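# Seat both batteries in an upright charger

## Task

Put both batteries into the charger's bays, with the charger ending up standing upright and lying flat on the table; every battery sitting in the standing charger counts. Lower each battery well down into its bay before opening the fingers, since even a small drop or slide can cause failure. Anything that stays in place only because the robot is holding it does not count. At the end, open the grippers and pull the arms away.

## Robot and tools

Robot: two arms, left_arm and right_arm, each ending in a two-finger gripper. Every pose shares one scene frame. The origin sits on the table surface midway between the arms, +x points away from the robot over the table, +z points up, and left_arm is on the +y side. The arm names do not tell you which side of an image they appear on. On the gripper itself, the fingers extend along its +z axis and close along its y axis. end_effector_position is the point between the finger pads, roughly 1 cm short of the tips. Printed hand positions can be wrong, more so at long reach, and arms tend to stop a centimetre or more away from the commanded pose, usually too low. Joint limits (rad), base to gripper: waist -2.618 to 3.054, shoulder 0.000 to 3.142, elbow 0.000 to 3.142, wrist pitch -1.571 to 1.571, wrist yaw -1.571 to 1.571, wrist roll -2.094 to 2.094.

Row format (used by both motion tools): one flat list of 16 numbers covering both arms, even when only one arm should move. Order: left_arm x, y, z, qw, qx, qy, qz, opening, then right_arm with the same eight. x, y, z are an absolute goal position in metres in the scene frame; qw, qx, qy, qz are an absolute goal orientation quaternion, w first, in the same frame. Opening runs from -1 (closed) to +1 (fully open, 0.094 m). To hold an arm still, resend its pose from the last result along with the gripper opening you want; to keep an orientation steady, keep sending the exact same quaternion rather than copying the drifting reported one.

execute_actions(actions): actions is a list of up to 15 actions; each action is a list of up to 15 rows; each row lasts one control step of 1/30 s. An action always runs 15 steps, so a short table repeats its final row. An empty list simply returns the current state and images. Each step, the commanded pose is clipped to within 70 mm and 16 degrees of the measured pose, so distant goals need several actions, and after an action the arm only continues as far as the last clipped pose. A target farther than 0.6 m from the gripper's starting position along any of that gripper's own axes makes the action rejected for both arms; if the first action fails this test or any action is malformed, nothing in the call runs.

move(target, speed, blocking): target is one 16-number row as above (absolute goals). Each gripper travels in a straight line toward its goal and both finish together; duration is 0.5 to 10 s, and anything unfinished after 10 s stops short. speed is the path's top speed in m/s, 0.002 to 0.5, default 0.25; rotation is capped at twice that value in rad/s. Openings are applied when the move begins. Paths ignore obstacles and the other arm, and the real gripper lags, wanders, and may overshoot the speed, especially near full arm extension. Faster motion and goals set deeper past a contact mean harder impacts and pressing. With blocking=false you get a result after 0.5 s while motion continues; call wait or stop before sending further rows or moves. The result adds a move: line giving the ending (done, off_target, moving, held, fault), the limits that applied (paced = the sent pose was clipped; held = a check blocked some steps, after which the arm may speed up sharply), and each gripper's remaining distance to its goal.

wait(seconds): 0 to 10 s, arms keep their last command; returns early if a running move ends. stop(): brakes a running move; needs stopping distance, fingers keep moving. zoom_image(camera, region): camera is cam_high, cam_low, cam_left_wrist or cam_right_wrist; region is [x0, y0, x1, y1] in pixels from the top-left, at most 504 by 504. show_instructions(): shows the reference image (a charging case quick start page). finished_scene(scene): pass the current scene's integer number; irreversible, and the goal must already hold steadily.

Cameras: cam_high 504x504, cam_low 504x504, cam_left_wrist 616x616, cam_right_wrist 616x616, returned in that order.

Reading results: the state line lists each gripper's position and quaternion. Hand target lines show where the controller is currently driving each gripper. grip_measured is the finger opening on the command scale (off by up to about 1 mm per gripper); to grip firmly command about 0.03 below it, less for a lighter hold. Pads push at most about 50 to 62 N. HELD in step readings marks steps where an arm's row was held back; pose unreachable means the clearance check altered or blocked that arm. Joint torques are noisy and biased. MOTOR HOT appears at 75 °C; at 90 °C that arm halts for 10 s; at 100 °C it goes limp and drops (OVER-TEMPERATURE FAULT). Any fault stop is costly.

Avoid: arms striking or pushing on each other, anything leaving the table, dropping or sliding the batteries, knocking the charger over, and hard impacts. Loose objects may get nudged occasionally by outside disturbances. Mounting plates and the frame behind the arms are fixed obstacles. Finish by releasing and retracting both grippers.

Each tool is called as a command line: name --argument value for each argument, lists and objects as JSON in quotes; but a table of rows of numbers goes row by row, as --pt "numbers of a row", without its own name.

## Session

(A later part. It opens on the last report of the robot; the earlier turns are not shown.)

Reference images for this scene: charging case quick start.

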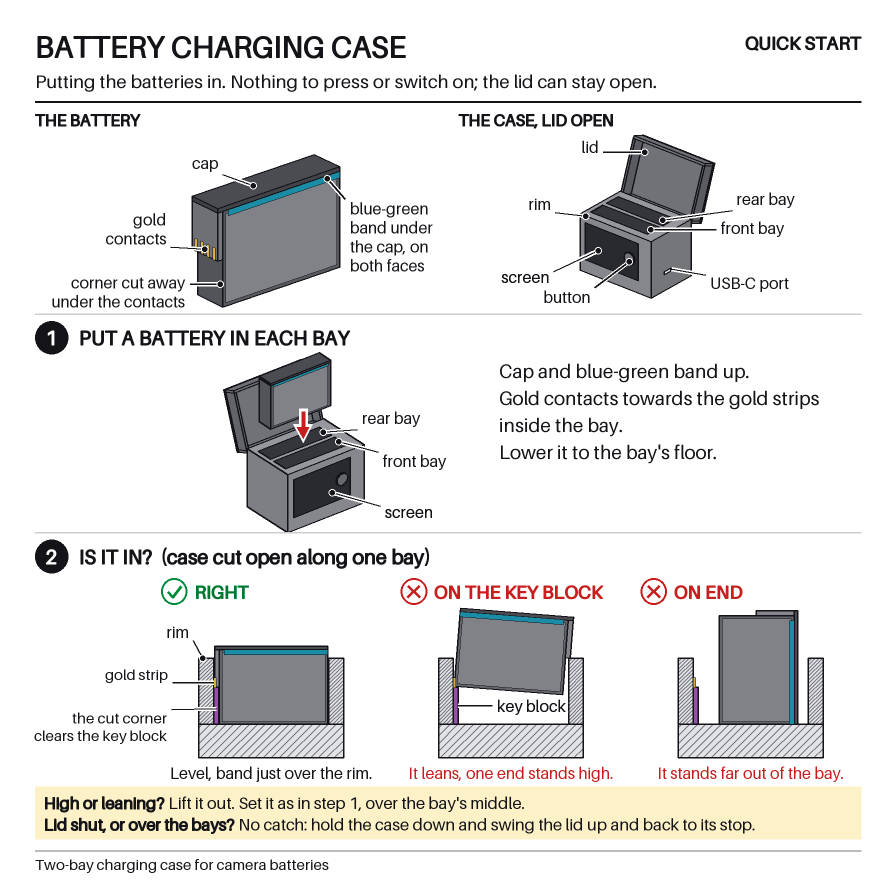

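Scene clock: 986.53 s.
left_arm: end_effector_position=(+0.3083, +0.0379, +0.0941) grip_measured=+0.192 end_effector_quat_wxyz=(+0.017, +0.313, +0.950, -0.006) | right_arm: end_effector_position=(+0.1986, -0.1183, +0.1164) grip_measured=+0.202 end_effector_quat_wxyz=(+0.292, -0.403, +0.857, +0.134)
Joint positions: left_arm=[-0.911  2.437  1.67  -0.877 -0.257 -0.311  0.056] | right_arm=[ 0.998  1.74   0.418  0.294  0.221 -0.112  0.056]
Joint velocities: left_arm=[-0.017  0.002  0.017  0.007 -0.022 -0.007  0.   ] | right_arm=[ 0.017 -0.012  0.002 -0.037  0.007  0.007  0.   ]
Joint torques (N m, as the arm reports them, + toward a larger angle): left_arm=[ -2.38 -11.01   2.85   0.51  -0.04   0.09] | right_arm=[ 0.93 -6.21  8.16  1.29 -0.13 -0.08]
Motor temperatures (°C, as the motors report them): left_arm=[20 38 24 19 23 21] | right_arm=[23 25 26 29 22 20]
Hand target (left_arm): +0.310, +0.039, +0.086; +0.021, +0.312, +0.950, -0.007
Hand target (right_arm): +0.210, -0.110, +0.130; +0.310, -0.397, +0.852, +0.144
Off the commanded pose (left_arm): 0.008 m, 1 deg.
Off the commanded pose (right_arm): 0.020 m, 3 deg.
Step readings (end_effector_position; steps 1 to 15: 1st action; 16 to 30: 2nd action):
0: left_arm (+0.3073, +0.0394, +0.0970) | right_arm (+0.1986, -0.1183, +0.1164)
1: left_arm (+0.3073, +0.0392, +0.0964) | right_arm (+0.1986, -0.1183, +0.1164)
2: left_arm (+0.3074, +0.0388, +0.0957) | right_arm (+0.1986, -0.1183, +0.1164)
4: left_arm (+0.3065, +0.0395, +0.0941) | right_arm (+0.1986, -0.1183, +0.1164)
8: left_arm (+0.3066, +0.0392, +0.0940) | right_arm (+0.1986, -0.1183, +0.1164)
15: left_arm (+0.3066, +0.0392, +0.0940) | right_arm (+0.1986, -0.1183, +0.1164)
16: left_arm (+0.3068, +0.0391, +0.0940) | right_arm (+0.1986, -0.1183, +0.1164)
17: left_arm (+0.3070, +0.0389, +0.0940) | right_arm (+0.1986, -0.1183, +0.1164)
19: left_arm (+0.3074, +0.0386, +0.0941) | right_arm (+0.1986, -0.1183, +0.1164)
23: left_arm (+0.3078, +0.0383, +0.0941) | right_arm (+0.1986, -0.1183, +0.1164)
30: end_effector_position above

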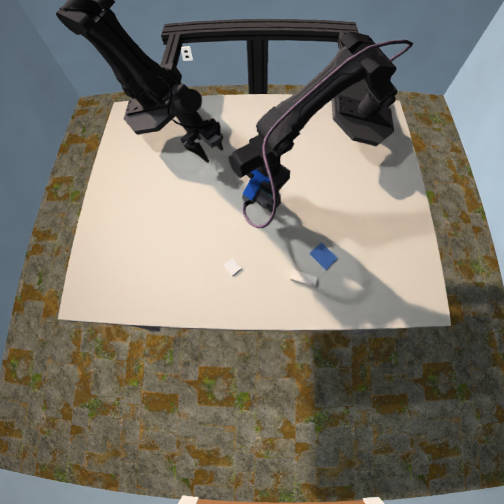

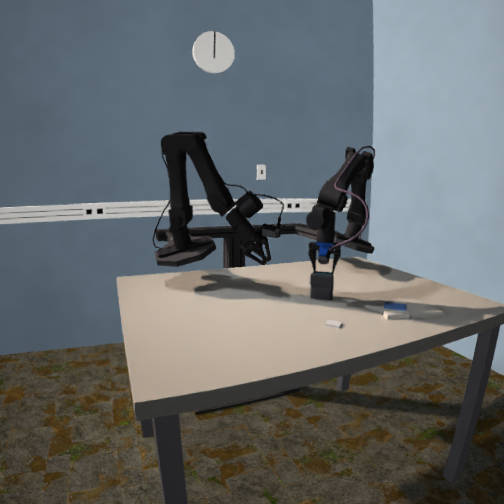

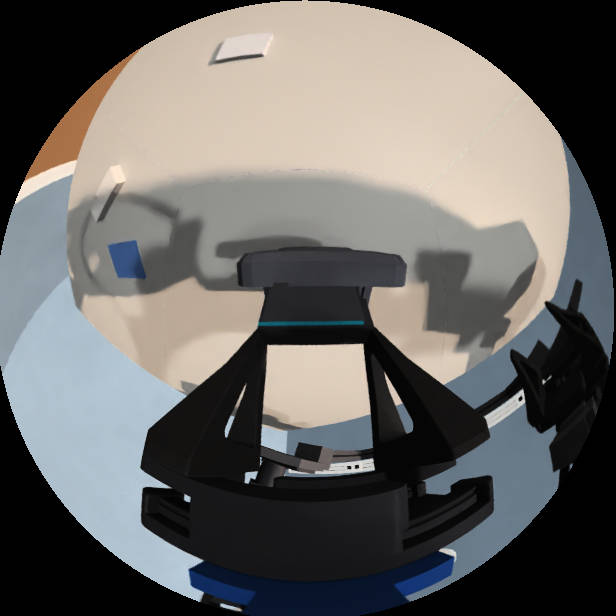

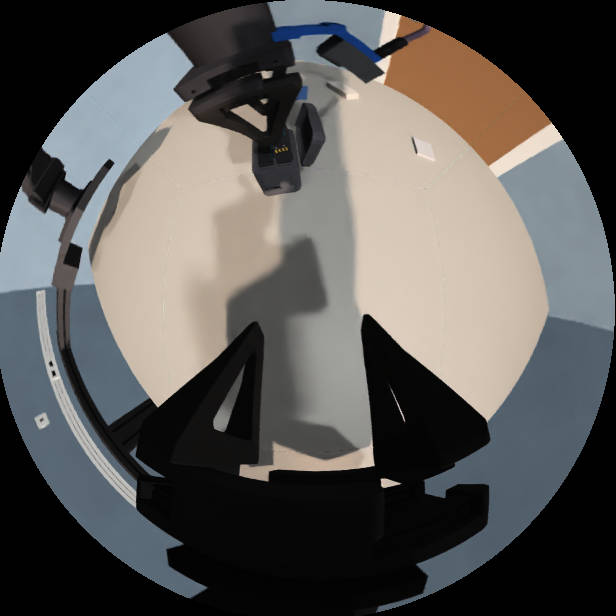

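execute_actions --actions '[]'

Scene clock: 996.67 s.
left_arm: end_effector_position=(+0.3095, +0.0369, +0.0942) grip_measured=+0.192 end_effector_quat_wxyz=(+0.020, +0.312, +0.950, -0.007) | right_arm: end_effector_position=(+0.1986, -0.1183, +0.1164) grip_measured=+0.202 end_effector_quat_wxyz=(+0.292, -0.403, +0.857, +0.134)
Joint positions: left_arm=[-0.911  2.437  1.67  -0.871 -0.259 -0.31   0.056] | right_arm=[ 0.998  1.74   0.418  0.294  0.221 -0.112  0.056]
Joint velocities: left_arm=[ 0.017 -0.007  0.002 -0.051 -0.081  0.051 -0.001] | right_arm=[-0.012  0.007  0.002 -0.022 -0.022 -0.051  0.   ]
Joint torques (N m, as the arm reports them, + toward a larger angle): left_arm=[ -2.41 -11.03   2.7    0.47  -0.01   0.08] | right_arm=[ 0.95 -6.34  8.28  1.3  -0.1  -0.1 ]
Motor temperatures (°C, as the motors report them): left_arm=[20 38 24 20 23 21] | right_arm=[23 25 26 29 22 20]
Hand target (left_arm): +0.310, +0.039, +0.086; +0.021, +0.312, +0.950, -0.007
Hand target (right_arm): +0.210, -0.110, +0.130; +0.310, -0.397, +0.852, +0.144
Off the commanded pose (left_arm): 0.008 m, 0 deg.
Off the commanded pose (right_arm): 0.020 m, 3 deg.

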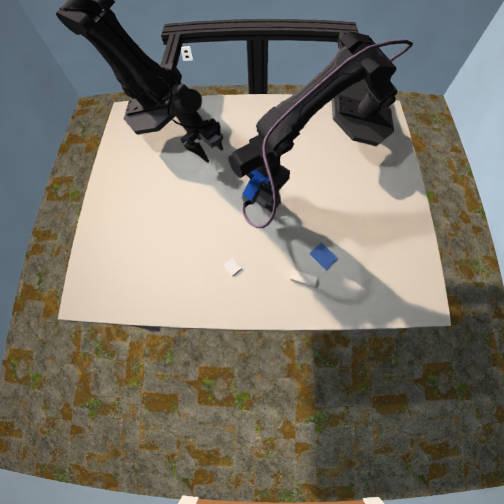

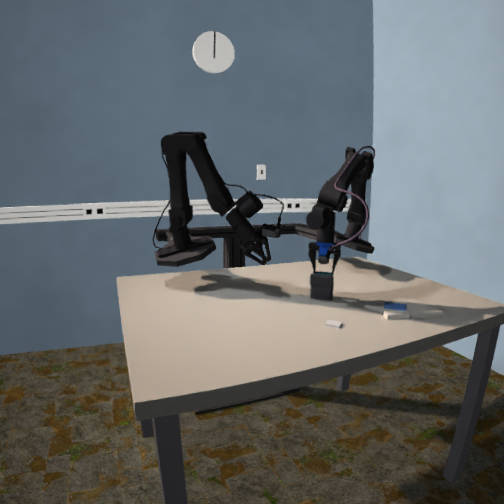

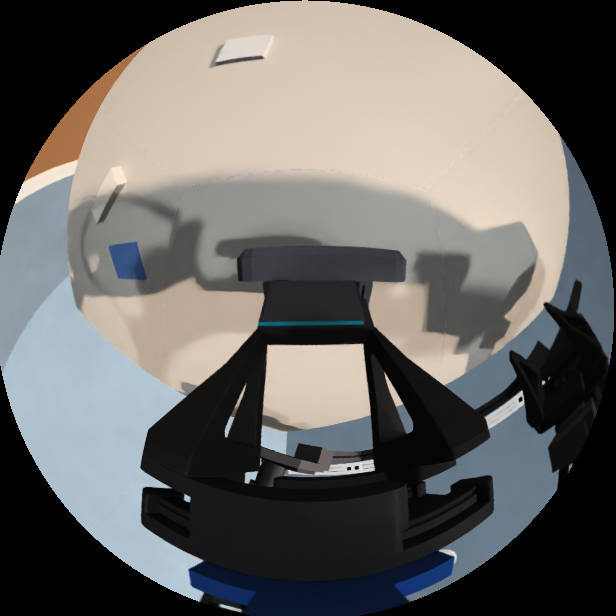

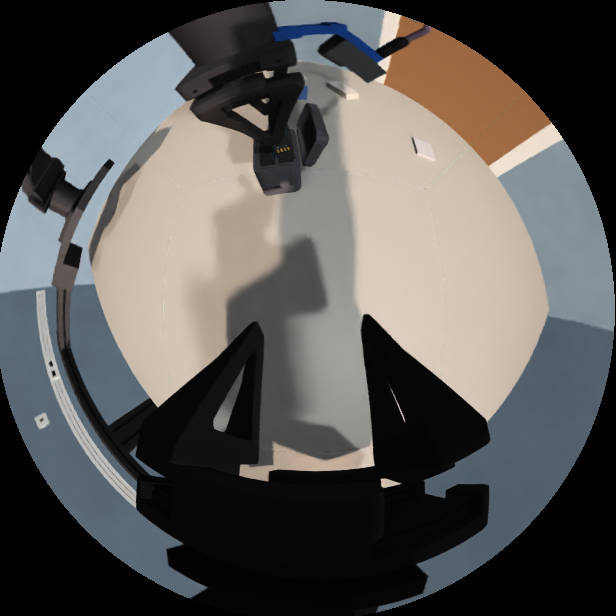

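execute_actions --actions '[[[0.3095,0.037,0.104,0.021,0.312,0.950,-0.007,0.14,0.21,-0.11,0.13,0.310,-0.397,0.852,0.1445,0.2]],[[0.3095,0.037,0.116,0.021,0.312,0.950,-0.007,0.14,0.21,-0.11,0.13,0.310,-0.397,0.852,0.1445,0.2]]]'

zoom_image --camera "cam_right_wrist" --region '[215,90,345,210]'

Scene clock: 1000.73 s.
left_arm: end_effector_position=(+0.3029, +0.0451, +0.0955) grip_measured=+0.192 end_effector_quat_wxyz=(+0.002, +0.314, +0.949, +0.003) | right_arm: end_effector_position=(+0.1986, -0.1183, +0.1164) grip_measured=+0.202 end_effector_quat_wxyz=(+0.292, -0.403, +0.857, +0.134)
Joint positions: left_arm=[-0.911  2.433  1.67  -0.917 -0.254 -0.317  0.056] | right_arm=[ 0.998  1.74   0.418  0.294  0.221 -0.112  0.056]
Joint velocities: left_arm=[-0.007 -0.002 -0.007 -0.037 -0.081 -0.022  0.   ] | right_arm=[-0.007 -0.012  0.002  0.007 -0.007 -0.007  0.001]
Joint torques (N m, as the arm reports them, + toward a larger angle): left_arm=[ -3.96 -14.43   5.8    0.04  -0.07  -0.07] | right_arm=[ 1.   -6.19  8.1   1.28 -0.1  -0.11]
Motor temperatures (°C, as the motors report them): left_arm=[19 38 24 20 23 21] | right_arm=[23 25 26 29 22 20]
Hand target (left_arm): +0.309, +0.037, +0.116; +0.021, +0.312, +0.950, -0.007
Hand target (right_arm): +0.210, -0.110, +0.130; +0.310, -0.397, +0.852, +0.144
Off the commanded pose (left_arm): 0.023 m, 3 deg.
Off the commanded pose (right_arm): 0.020 m, 3 deg.
Step readings (end_effector_position; steps 1 to 15: 1st action; 16 to 30: 2nd action):
0: left_arm (+0.3095, +0.0369, +0.0942) | right_arm (+0.1986, -0.1183, +0.1164)
1: left_arm (+0.3091, +0.0373, +0.0941) | right_arm (+0.1986, -0.1183, +0.1164)
2: left_arm (+0.3085, +0.0381, +0.0941) | right_arm (+0.1986, -0.1183, +0.1164)
4: left_arm (+0.3066, +0.0395, +0.0940) | right_arm (+0.1986, -0.1183, +0.1164)
8: left_arm (+0.3063, +0.0397, +0.0940) | right_arm (+0.1986, -0.1183, +0.1164)
15: left_arm (+0.3063, +0.0397, +0.0940) | right_arm (+0.1986, -0.1183, +0.1164)
16: left_arm (+0.3062, +0.0400, +0.0946) | right_arm (+0.1986, -0.1183, +0.1164)
17: left_arm (+0.3057, +0.0409, +0.0949) | right_arm (+0.1986, -0.1183, +0.1164)
19: left_arm (+0.3045, +0.0427, +0.0953) | right_arm (+0.1986, -0.1183, +0.1164)
23: left_arm (+0.3031, +0.0448, +0.0955) | right_arm (+0.1986, -0.1183, +0.1164)
30: end_effector_position above

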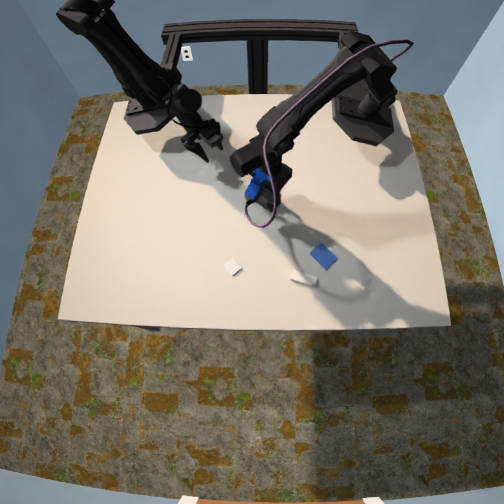

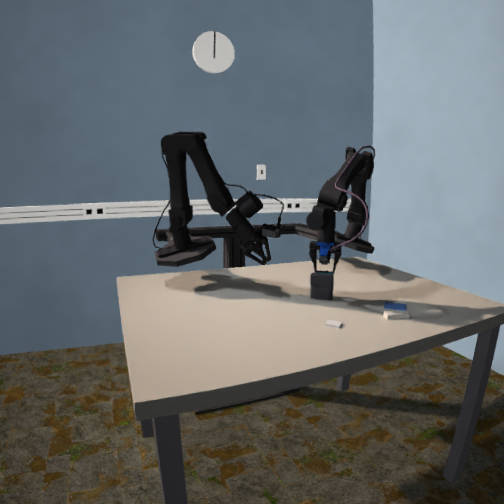

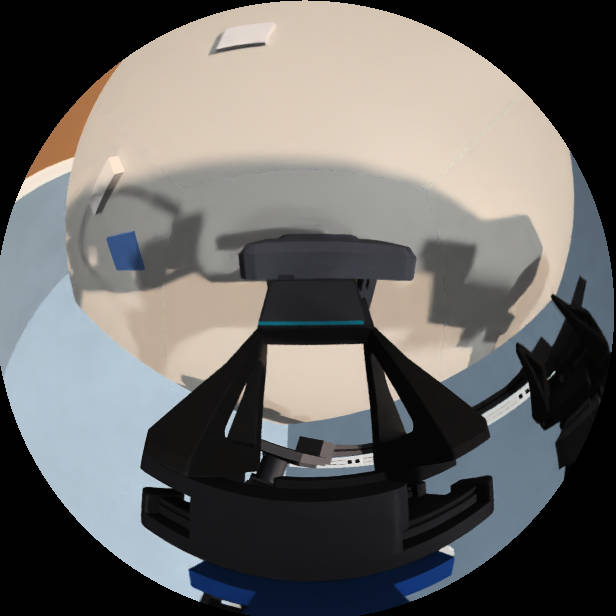

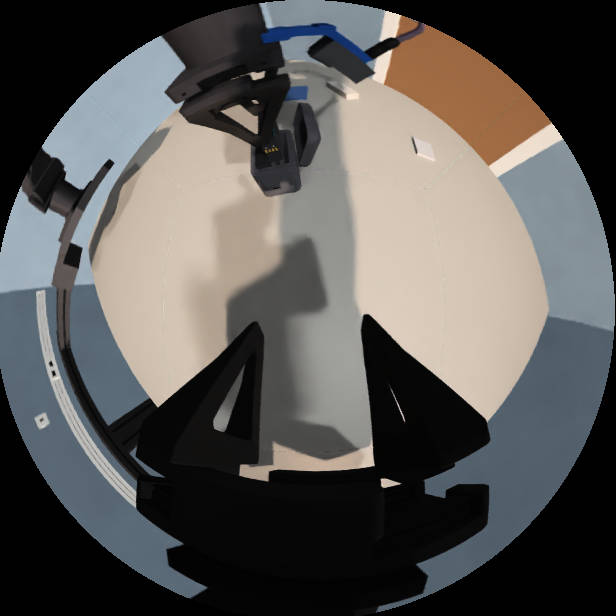

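Region (215, 90, 345, 210) of cam_right_wrist's 616x616 image, scaled by 3.877, with more detail than that image has; it fills the top 465 rows of this view, and the rest is white.

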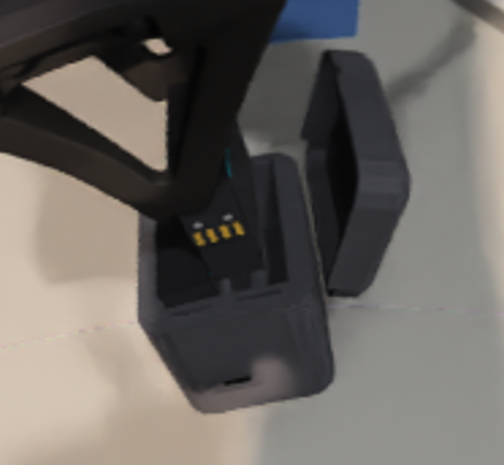

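execute_actions --actions '[[[0.305,0.043,0.122,0.021,0.312,0.950,-0.007,0.14,0.21,-0.11,0.13,0.310,-0.397,0.852,0.1445,0.2]],[[0.306,0.042,0.125,0.021,0.312,0.950,-0.007,0.14,0.21,-0.11,0.13,0.310,-0.397,0.852,0.1445,0.2]]]'

zoom_image --camera "cam_right_wrist" --region '[215,90,345,210]'

Scene clock: 1004.63 s.
left_arm: end_effector_position=(+0.3058, +0.0478, +0.1111) grip_measured=+0.192 end_effector_quat_wxyz=(+0.008, +0.309, +0.951, -0.002) | right_arm: end_effector_position=(+0.1986, -0.1183, +0.1164) grip_measured=+0.202 end_effector_quat_wxyz=(+0.292, -0.403, +0.857, +0.134)
Joint positions: left_arm=[-0.911  2.391  1.666 -0.938 -0.254 -0.323  0.056] | right_arm=[ 0.998  1.74   0.418  0.294  0.221 -0.112  0.056]
Joint velocities: left_arm=[ 0.002 -0.007 -0.007 -0.022 -0.007 -0.037  0.   ] | right_arm=[ 0.007  0.002  0.002  0.007 -0.022  0.022 -0.001]
Joint torques (N m, as the arm reports them, + toward a larger angle): left_arm=[ -4.26 -13.44   4.7    0.06  -0.06  -0.04] | right_arm=[ 1.09 -6.16  8.18  1.27 -0.11 -0.09]
Motor temperatures (°C, as the motors report them): left_arm=[20 38 24 20 23 21] | right_arm=[23 25 26 29 22 20]
Hand target (left_arm): +0.306, +0.042, +0.125; +0.021, +0.312, +0.950, -0.007
Hand target (right_arm): +0.210, -0.110, +0.130; +0.310, -0.397, +0.852, +0.144
Off the commanded pose (left_arm): 0.015 m, 2 deg.
Off the commanded pose (right_arm): 0.020 m, 3 deg.
Step readings (end_effector_position; steps 1 to 15: 1st action; 16 to 30: 2nd action):
0: left_arm (+0.3029, +0.0451, +0.0955) | right_arm (+0.1986, -0.1183, +0.1164)
1: left_arm (+0.3033, +0.0451, +0.0967) | right_arm (+0.1986, -0.1183, +0.1164)
2: left_arm (+0.3035, +0.0454, +0.0981) | right_arm (+0.1986, -0.1183, +0.1164)
4: left_arm (+0.3049, +0.0456, +0.1032) | right_arm (+0.1986, -0.1183, +0.1164)
8: left_arm (+0.3079, +0.0447, +0.1108) | right_arm (+0.1986, -0.1183, +0.1164)
15: left_arm (+0.3076, +0.0453, +0.1111) | right_arm (+0.1986, -0.1183, +0.1164)
16: left_arm (+0.3074, +0.0456, +0.1111) | right_arm (+0.1986, -0.1183, +0.1164)
17: left_arm (+0.3071, +0.0460, +0.1111) | right_arm (+0.1986, -0.1183, +0.1164)
19: left_arm (+0.3066, +0.0467, +0.1111) | right_arm (+0.1986, -0.1183, +0.1164)
23: left_arm (+0.3060, +0.0475, +0.1111) | right_arm (+0.1986, -0.1183, +0.1164)
30: end_effector_position above

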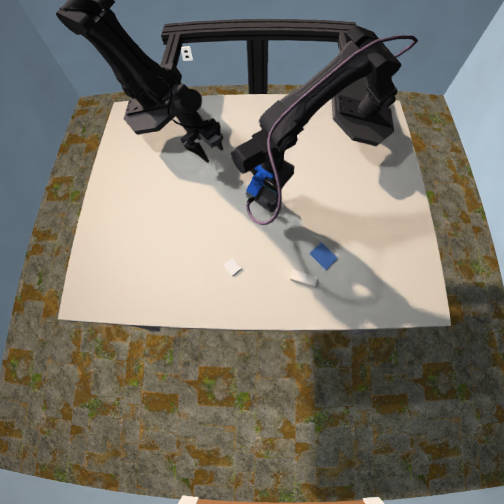

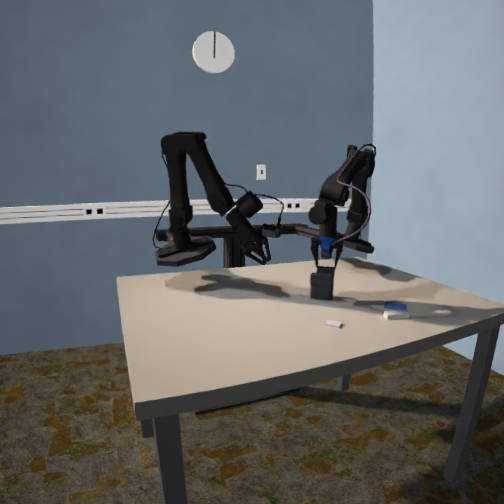

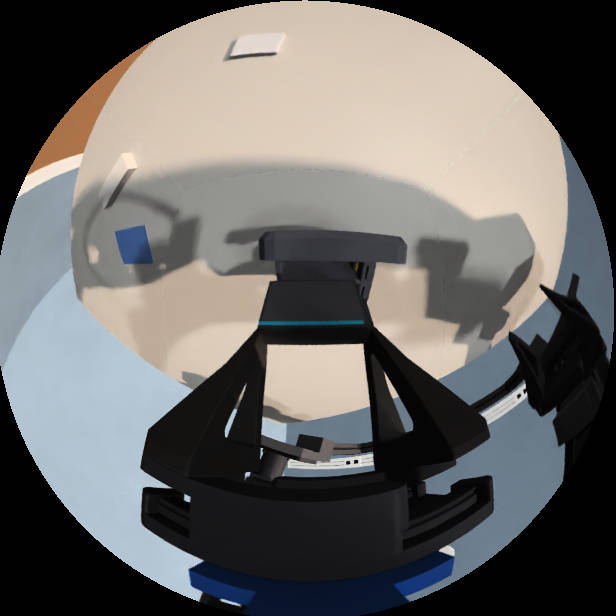

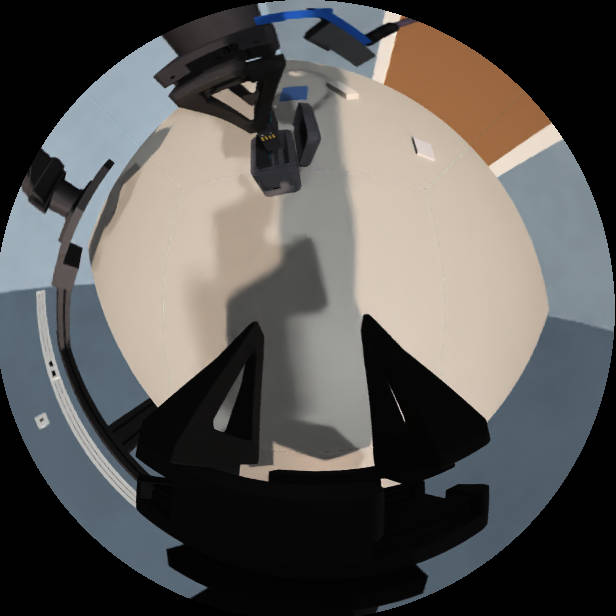

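Region (215, 90, 345, 210) of cam_right_wrist's 616x616 image, scaled by 3.877, with more detail than that image has; it fills the top 465 rows of this view, and the rest is white.

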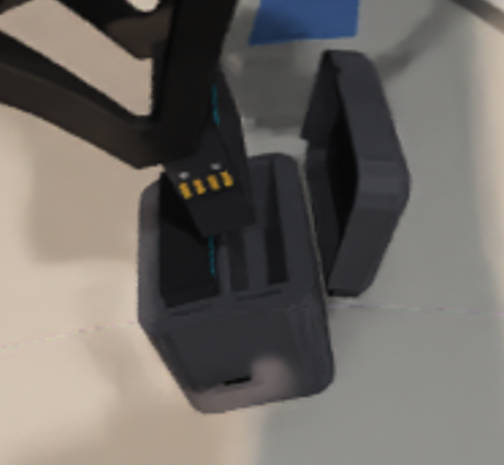

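execute_actions --actions '[[[0.306,0.0314,0.127,0.021,0.312,0.950,-0.007,0.14,0.21,-0.11,0.13,0.310,-0.397,0.852,0.1445,0.2]]]'

Scene clock: 1011.63 s.
left_arm: end_effector_position=(+0.3043, +0.0407, +0.1173) grip_measured=+0.192 end_effector_quat_wxyz=(+0.010, +0.310, +0.951, -0.002) | right_arm: end_effector_position=(+0.1986, -0.1183, +0.1164) grip_measured=+0.202 end_effector_quat_wxyz=(+0.292, -0.403, +0.857, +0.134)
Joint positions: left_arm=[-0.927  2.401  1.704 -0.966 -0.254 -0.337  0.056] | right_arm=[ 0.998  1.74   0.418  0.294  0.221 -0.112  0.056]
Joint velocities: left_arm=[-0.017 -0.007  0.007 -0.022 -0.066  0.022  0.   ] | right_arm=[-0.012 -0.017 -0.012 -0.037  0.007 -0.022 -0.001]
Joint torques (N m, as the arm reports them, + toward a larger angle): left_arm=[ -4.14 -11.73   6.16   0.1   -0.05  -0.05] | right_arm=[ 0.9  -6.22  8.17  1.3  -0.12 -0.1 ]
Motor temperatures (°C, as the motors report them): left_arm=[20 39 24 19 23 21] | right_arm=[23 25 26 29 22 20]
Hand target (left_arm): +0.306, +0.032, +0.127; +0.021, +0.312, +0.950, -0.008
Hand target (right_arm): +0.210, -0.110, +0.130; +0.310, -0.397, +0.852, +0.144
Off the commanded pose (left_arm): 0.014 m, 1 deg.
Off the commanded pose (right_arm): 0.020 m, 3 deg.
Step readings (end_effector_position):
0: left_arm (+0.3057, +0.0479, +0.1111) | right_arm (+0.1986, -0.1183, +0.1164)
1: left_arm (+0.3055, +0.0477, +0.1116) | right_arm (+0.1986, -0.1183, +0.1164)
2: left_arm (+0.3055, +0.0468, +0.1123) | right_arm (+0.1986, -0.1183, +0.1164)
4: left_arm (+0.3060, +0.0432, +0.1142) | right_arm (+0.1986, -0.1183, +0.1164)
8: left_arm (+0.3054, +0.0396, +0.1172) | right_arm (+0.1986, -0.1183, +0.1164)
15: end_effector_position above

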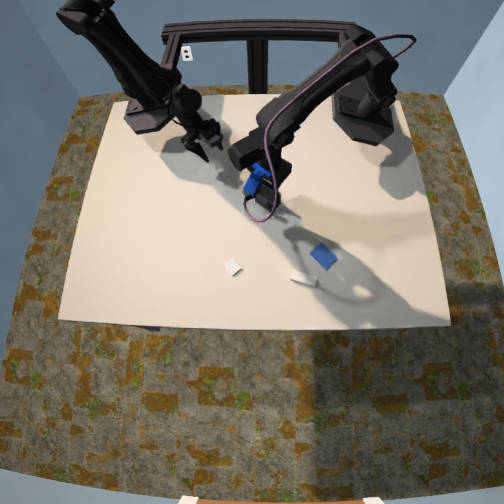

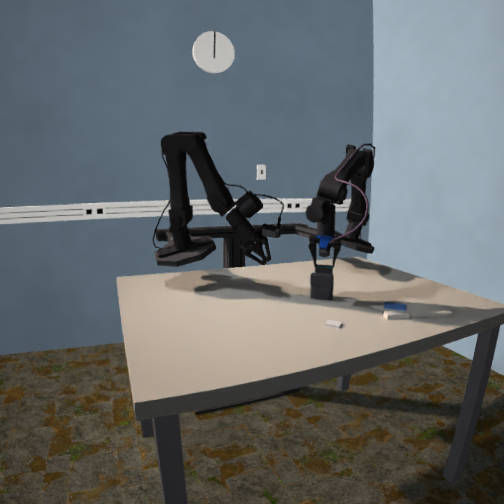

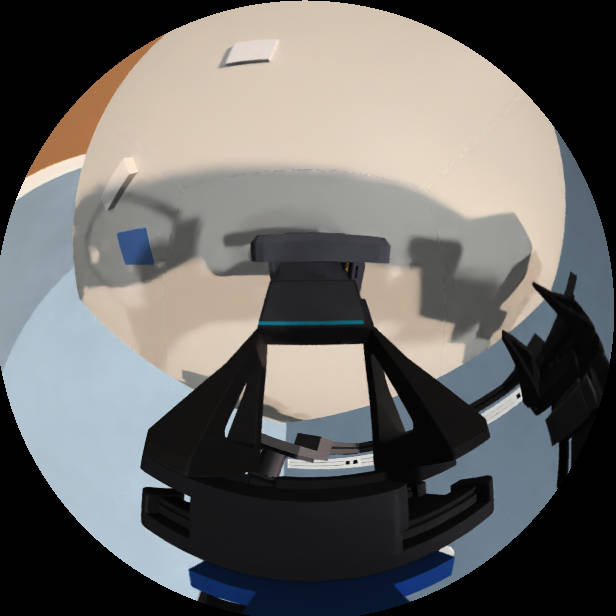

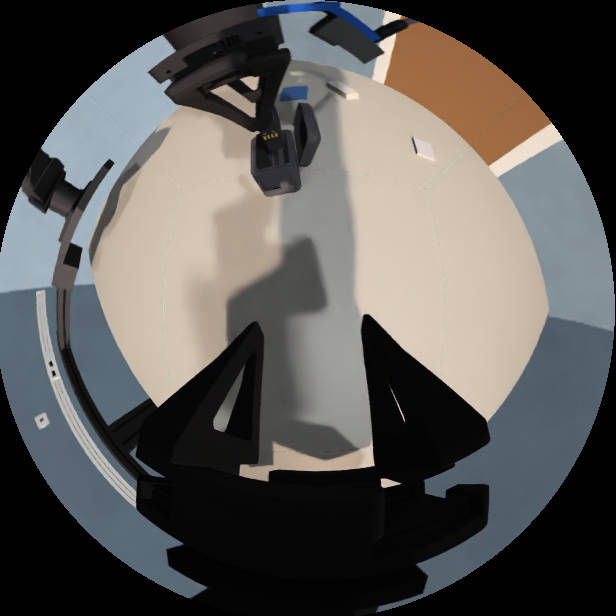

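execute_actions --actions '[[[0.3085,0.038,0.110,0.021,0.312,0.950,-0.007,0.14,0.21,-0.11,0.13,0.310,-0.397,0.852,0.1445,0.2]],[[0.3085,0.038,0.102,0.021,0.312,0.950,-0.007,0.14,0.21,-0.11,0.13,0.310,-0.397,0.852,0.1445,0.2]]]'

zoom_image --camera "cam_right_wrist" --region '[215,90,345,210]'

Scene clock: 1016.67 s.
left_arm: end_effector_position=(+0.3059, +0.0393, +0.1011) grip_measured=+0.192 end_effector_quat_wxyz=(+0.013, +0.311, +0.950, -0.005) | right_arm: end_effector_position=(+0.1986, -0.1183, +0.1164) grip_measured=+0.202 end_effector_quat_wxyz=(+0.292, -0.403, +0.857, +0.134)
Joint positions: left_arm=[-0.917  2.423  1.675 -0.904 -0.254 -0.321  0.056] | right_arm=[ 0.998  1.74   0.418  0.294  0.221 -0.112  0.056]
Joint velocities: left_arm=[ 0.007  0.002  0.012  0.007 -0.081  0.037 -0.   ] | right_arm=[-0.007  0.002 -0.007 -0.081  0.007 -0.022 -0.   ]
Joint torques (N m, as the arm reports them, + toward a larger angle): left_arm=[ -2.95 -11.97   3.7    0.3   -0.1    0.09] | right_arm=[ 1.08 -6.25  8.15  1.27 -0.14 -0.05]
Motor temperatures (°C, as the motors report them): left_arm=[20 38 24 19 23 21] | right_arm=[23 25 26 29 22 20]
Hand target (left_arm): +0.308, +0.038, +0.102; +0.021, +0.312, +0.950, -0.007
Hand target (right_arm): +0.210, -0.110, +0.130; +0.310, -0.397, +0.852, +0.144
Off the commanded pose (left_arm): 0.003 m, 1 deg.
Off the commanded pose (right_arm): 0.020 m, 3 deg.
Step readings (end_effector_position; steps 1 to 15: 1st action; 16 to 30: 2nd action):
0: left_arm (+0.3040, +0.0410, +0.1173) | right_arm (+0.1986, -0.1183, +0.1164)
1: left_arm (+0.3042, +0.0406, +0.1169) | right_arm (+0.1986, -0.1183, +0.1164)
2: left_arm (+0.3046, +0.0398, +0.1163) | right_arm (+0.1986, -0.1183, +0.1164)
4: left_arm (+0.3045, +0.0389, +0.1140) | right_arm (+0.1986, -0.1183, +0.1164)
8: left_arm (+0.3037, +0.0385, +0.1105) | right_arm (+0.1986, -0.1183, +0.1164)
15: left_arm (+0.3042, +0.0376, +0.1100) | right_arm (+0.1986, -0.1183, +0.1164)
16: left_arm (+0.3045, +0.0374, +0.1094) | right_arm (+0.1986, -0.1183, +0.1164)
17: left_arm (+0.3050, +0.0371, +0.1089) | right_arm (+0.1986, -0.1183, +0.1164)
19: left_arm (+0.3055, +0.0378, +0.1062) | right_arm (+0.1986, -0.1183, +0.1164)
23: left_arm (+0.3057, +0.0396, +0.1018) | right_arm (+0.1986, -0.1183, +0.1164)
30: end_effector_position above

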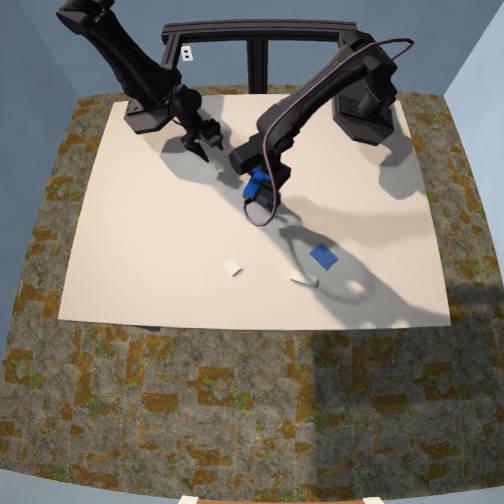

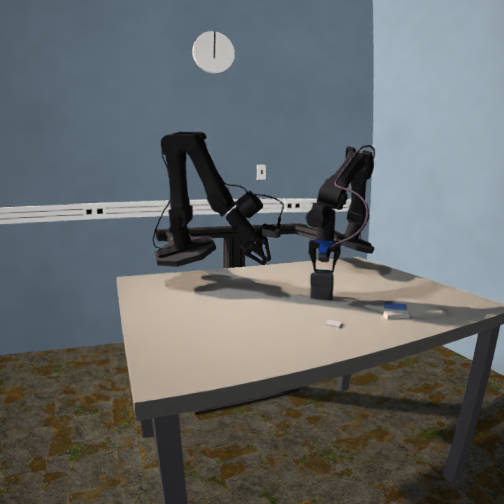

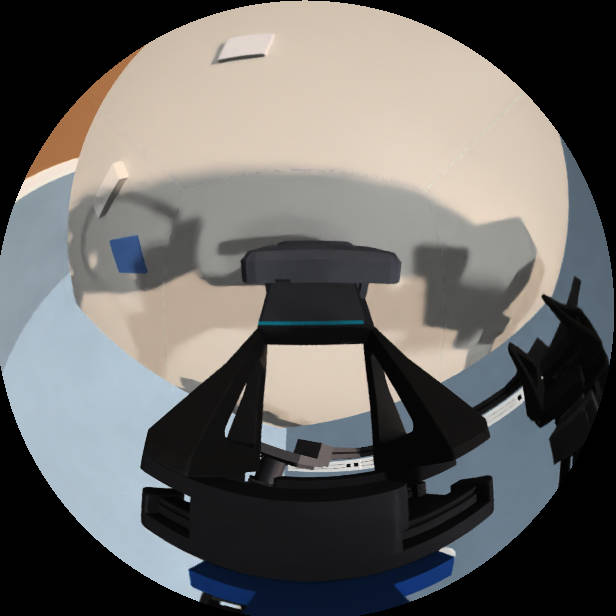

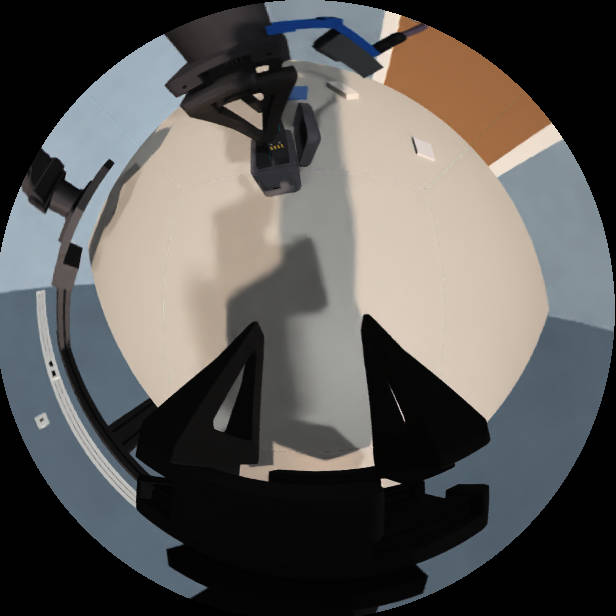

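Region (215, 90, 345, 210) of cam_right_wrist's 616x616 image, scaled by 3.877, with more detail than that image has; it fills the top 465 rows of this view, and the rest is white.

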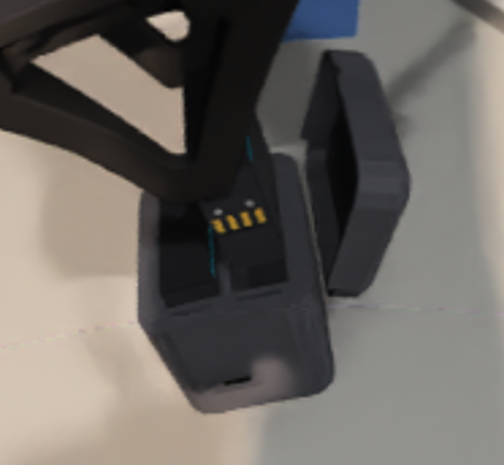

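execute_actions --actions '[[[0.3062,0.0385,0.094,0.021,0.312,0.950,-0.007,0.14,0.21,-0.11,0.13,0.310,-0.397,0.852,0.1445,0.2]],[[0.3062,0.0385,0.087,0.021,0.312,0.950,-0.007,0.14,0.21,-0.11,0.13,0.310,-0.397,0.852,0.1445,0.2]]]'

zoom_image --camera "cam_right_wrist" --region '[215,90,345,210]'

Scene clock: 1027.80 s.
left_arm: end_effector_position=(+0.3050, +0.0385, +0.0941) grip_measured=+0.192 end_effector_quat_wxyz=(+0.016, +0.312, +0.950, -0.006) | right_arm: end_effector_position=(+0.1986, -0.1183, +0.1164) grip_measured=+0.202 end_effector_quat_wxyz=(+0.292, -0.403, +0.857, +0.134)
Joint positions: left_arm=[-0.916  2.429  1.654 -0.87  -0.256 -0.317  0.056] | right_arm=[ 0.998  1.74   0.418  0.294  0.221 -0.112  0.056]
Joint velocities: left_arm=[-0.007 -0.002 -0.012 -0.125  0.007 -0.081  0.001] | right_arm=[-0.002  0.002  0.002  0.022  0.007 -0.022 -0.001]
Joint torques (N m, as the arm reports them, + toward a larger angle): left_arm=[ -2.61 -10.93   3.03   0.52  -0.03   0.06] | right_arm=[ 0.86 -6.34  8.15  1.24 -0.11 -0.05]
Motor temperatures (°C, as the motors report them): left_arm=[20 38 24 20 23 21] | right_arm=[23 25 26 29 22 20]
Hand target (left_arm): +0.306, +0.039, +0.087; +0.021, +0.312, +0.950, -0.007
Hand target (right_arm): +0.210, -0.110, +0.130; +0.310, -0.397, +0.852, +0.144
Off the commanded pose (left_arm): 0.007 m, 1 deg.
Off the commanded pose (right_arm): 0.020 m, 3 deg.
Step readings (end_effector_position; steps 1 to 15: 1st action; 16 to 30: 2nd action):
0: left_arm (+0.3062, +0.0390, +0.1011) | right_arm (+0.1986, -0.1183, +0.1164)
1: left_arm (+0.3060, +0.0388, +0.1004) | right_arm (+0.1986, -0.1183, +0.1164)
2: left_arm (+0.3059, +0.0386, +0.0995) | right_arm (+0.1986, -0.1183, +0.1164)
4: left_arm (+0.3045, +0.0394, +0.0967) | right_arm (+0.1986, -0.1183, +0.1164)
8: left_arm (+0.3041, +0.0395, +0.0945) | right_arm (+0.1986, -0.1183, +0.1164)
15: left_arm (+0.3047, +0.0389, +0.0945) | right_arm (+0.1986, -0.1183, +0.1164)
16: left_arm (+0.3048, +0.0386, +0.0942) | right_arm (+0.1986, -0.1183, +0.1164)
17: left_arm (+0.3050, +0.0385, +0.0941) | right_arm (+0.1986, -0.1183, +0.1164)
19: left_arm (+0.3050, +0.0385, +0.0941) | right_arm (+0.1986, -0.1183, +0.1164)
23: left_arm (+0.3050, +0.0385, +0.0941) | right_arm (+0.1986, -0.1183, +0.1164)
30: end_effector_position above

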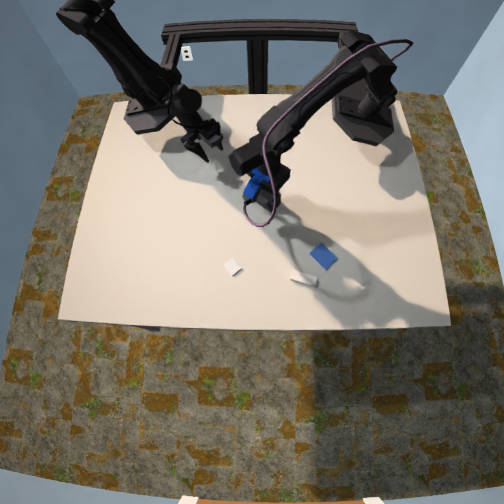

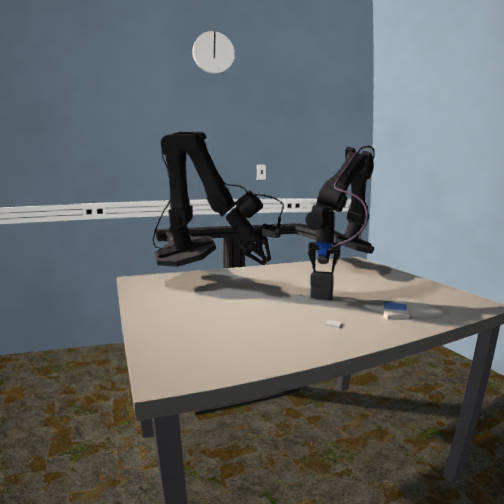

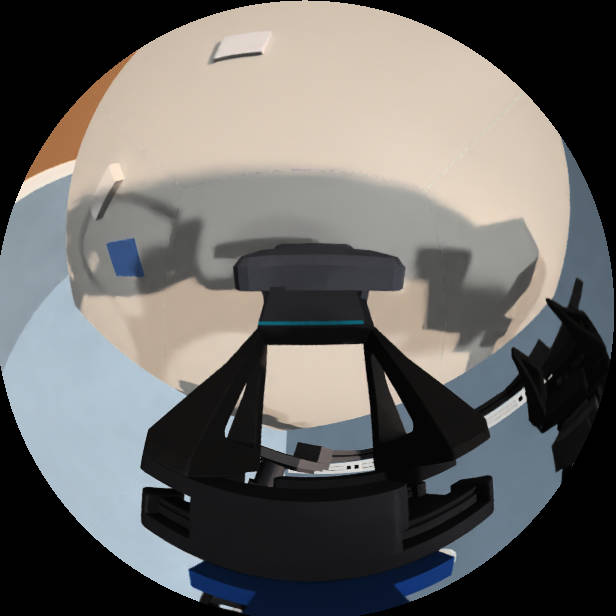

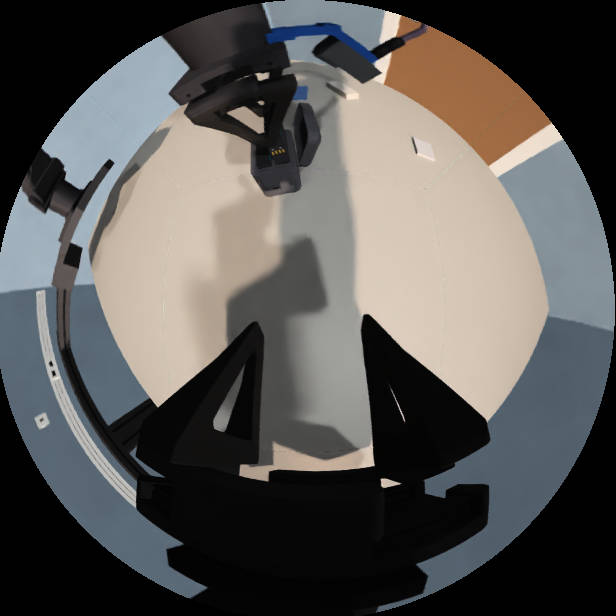

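Region (215, 90, 345, 210) of cam_right_wrist's 616x616 image, scaled by 3.877, with more detail than that image has; it fills the top 465 rows of this view, and the rest is white.

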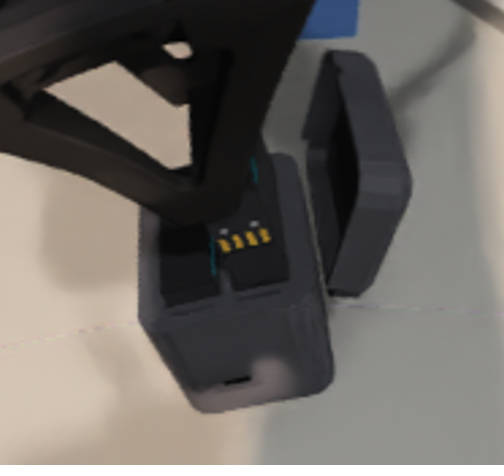

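zoom_image --camera "cam_left_wrist" --region '[210,220,430,350]'

zoom_image --camera "cam_low" --region '[280,220,370,310]'

Region (210, 220, 430, 350) of cam_left_wrist's 616x616 image, scaled by 2.291, with more detail than that image has; it fills the top 298 rows of this view, and the rest is white.

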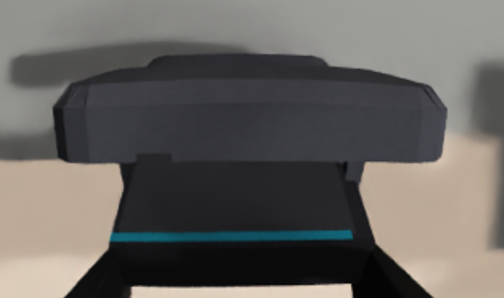

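Region (280, 220, 370, 310) of cam_low's 504x504 image, scaled by 5.600, with more detail than that image has.

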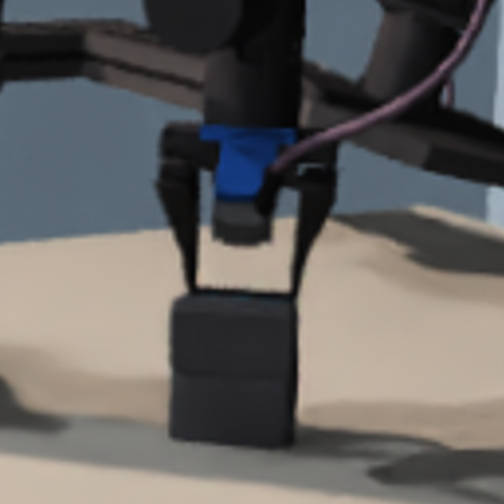

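zoom_image --camera "cam_right_wrist" --region '[245,120,305,180]'

Region (245, 120, 305, 180) of cam_right_wrist's 616x616 image, scaled by 8.400, with more detail than that image has.

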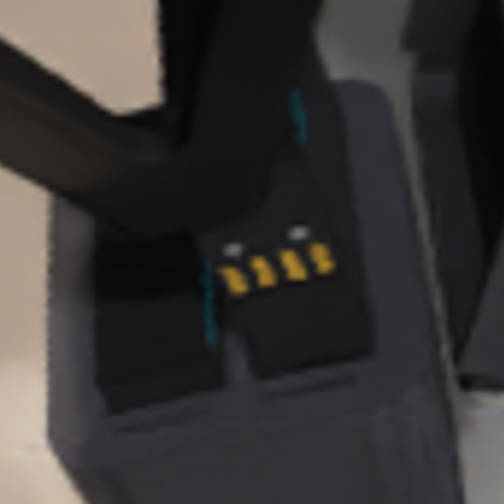

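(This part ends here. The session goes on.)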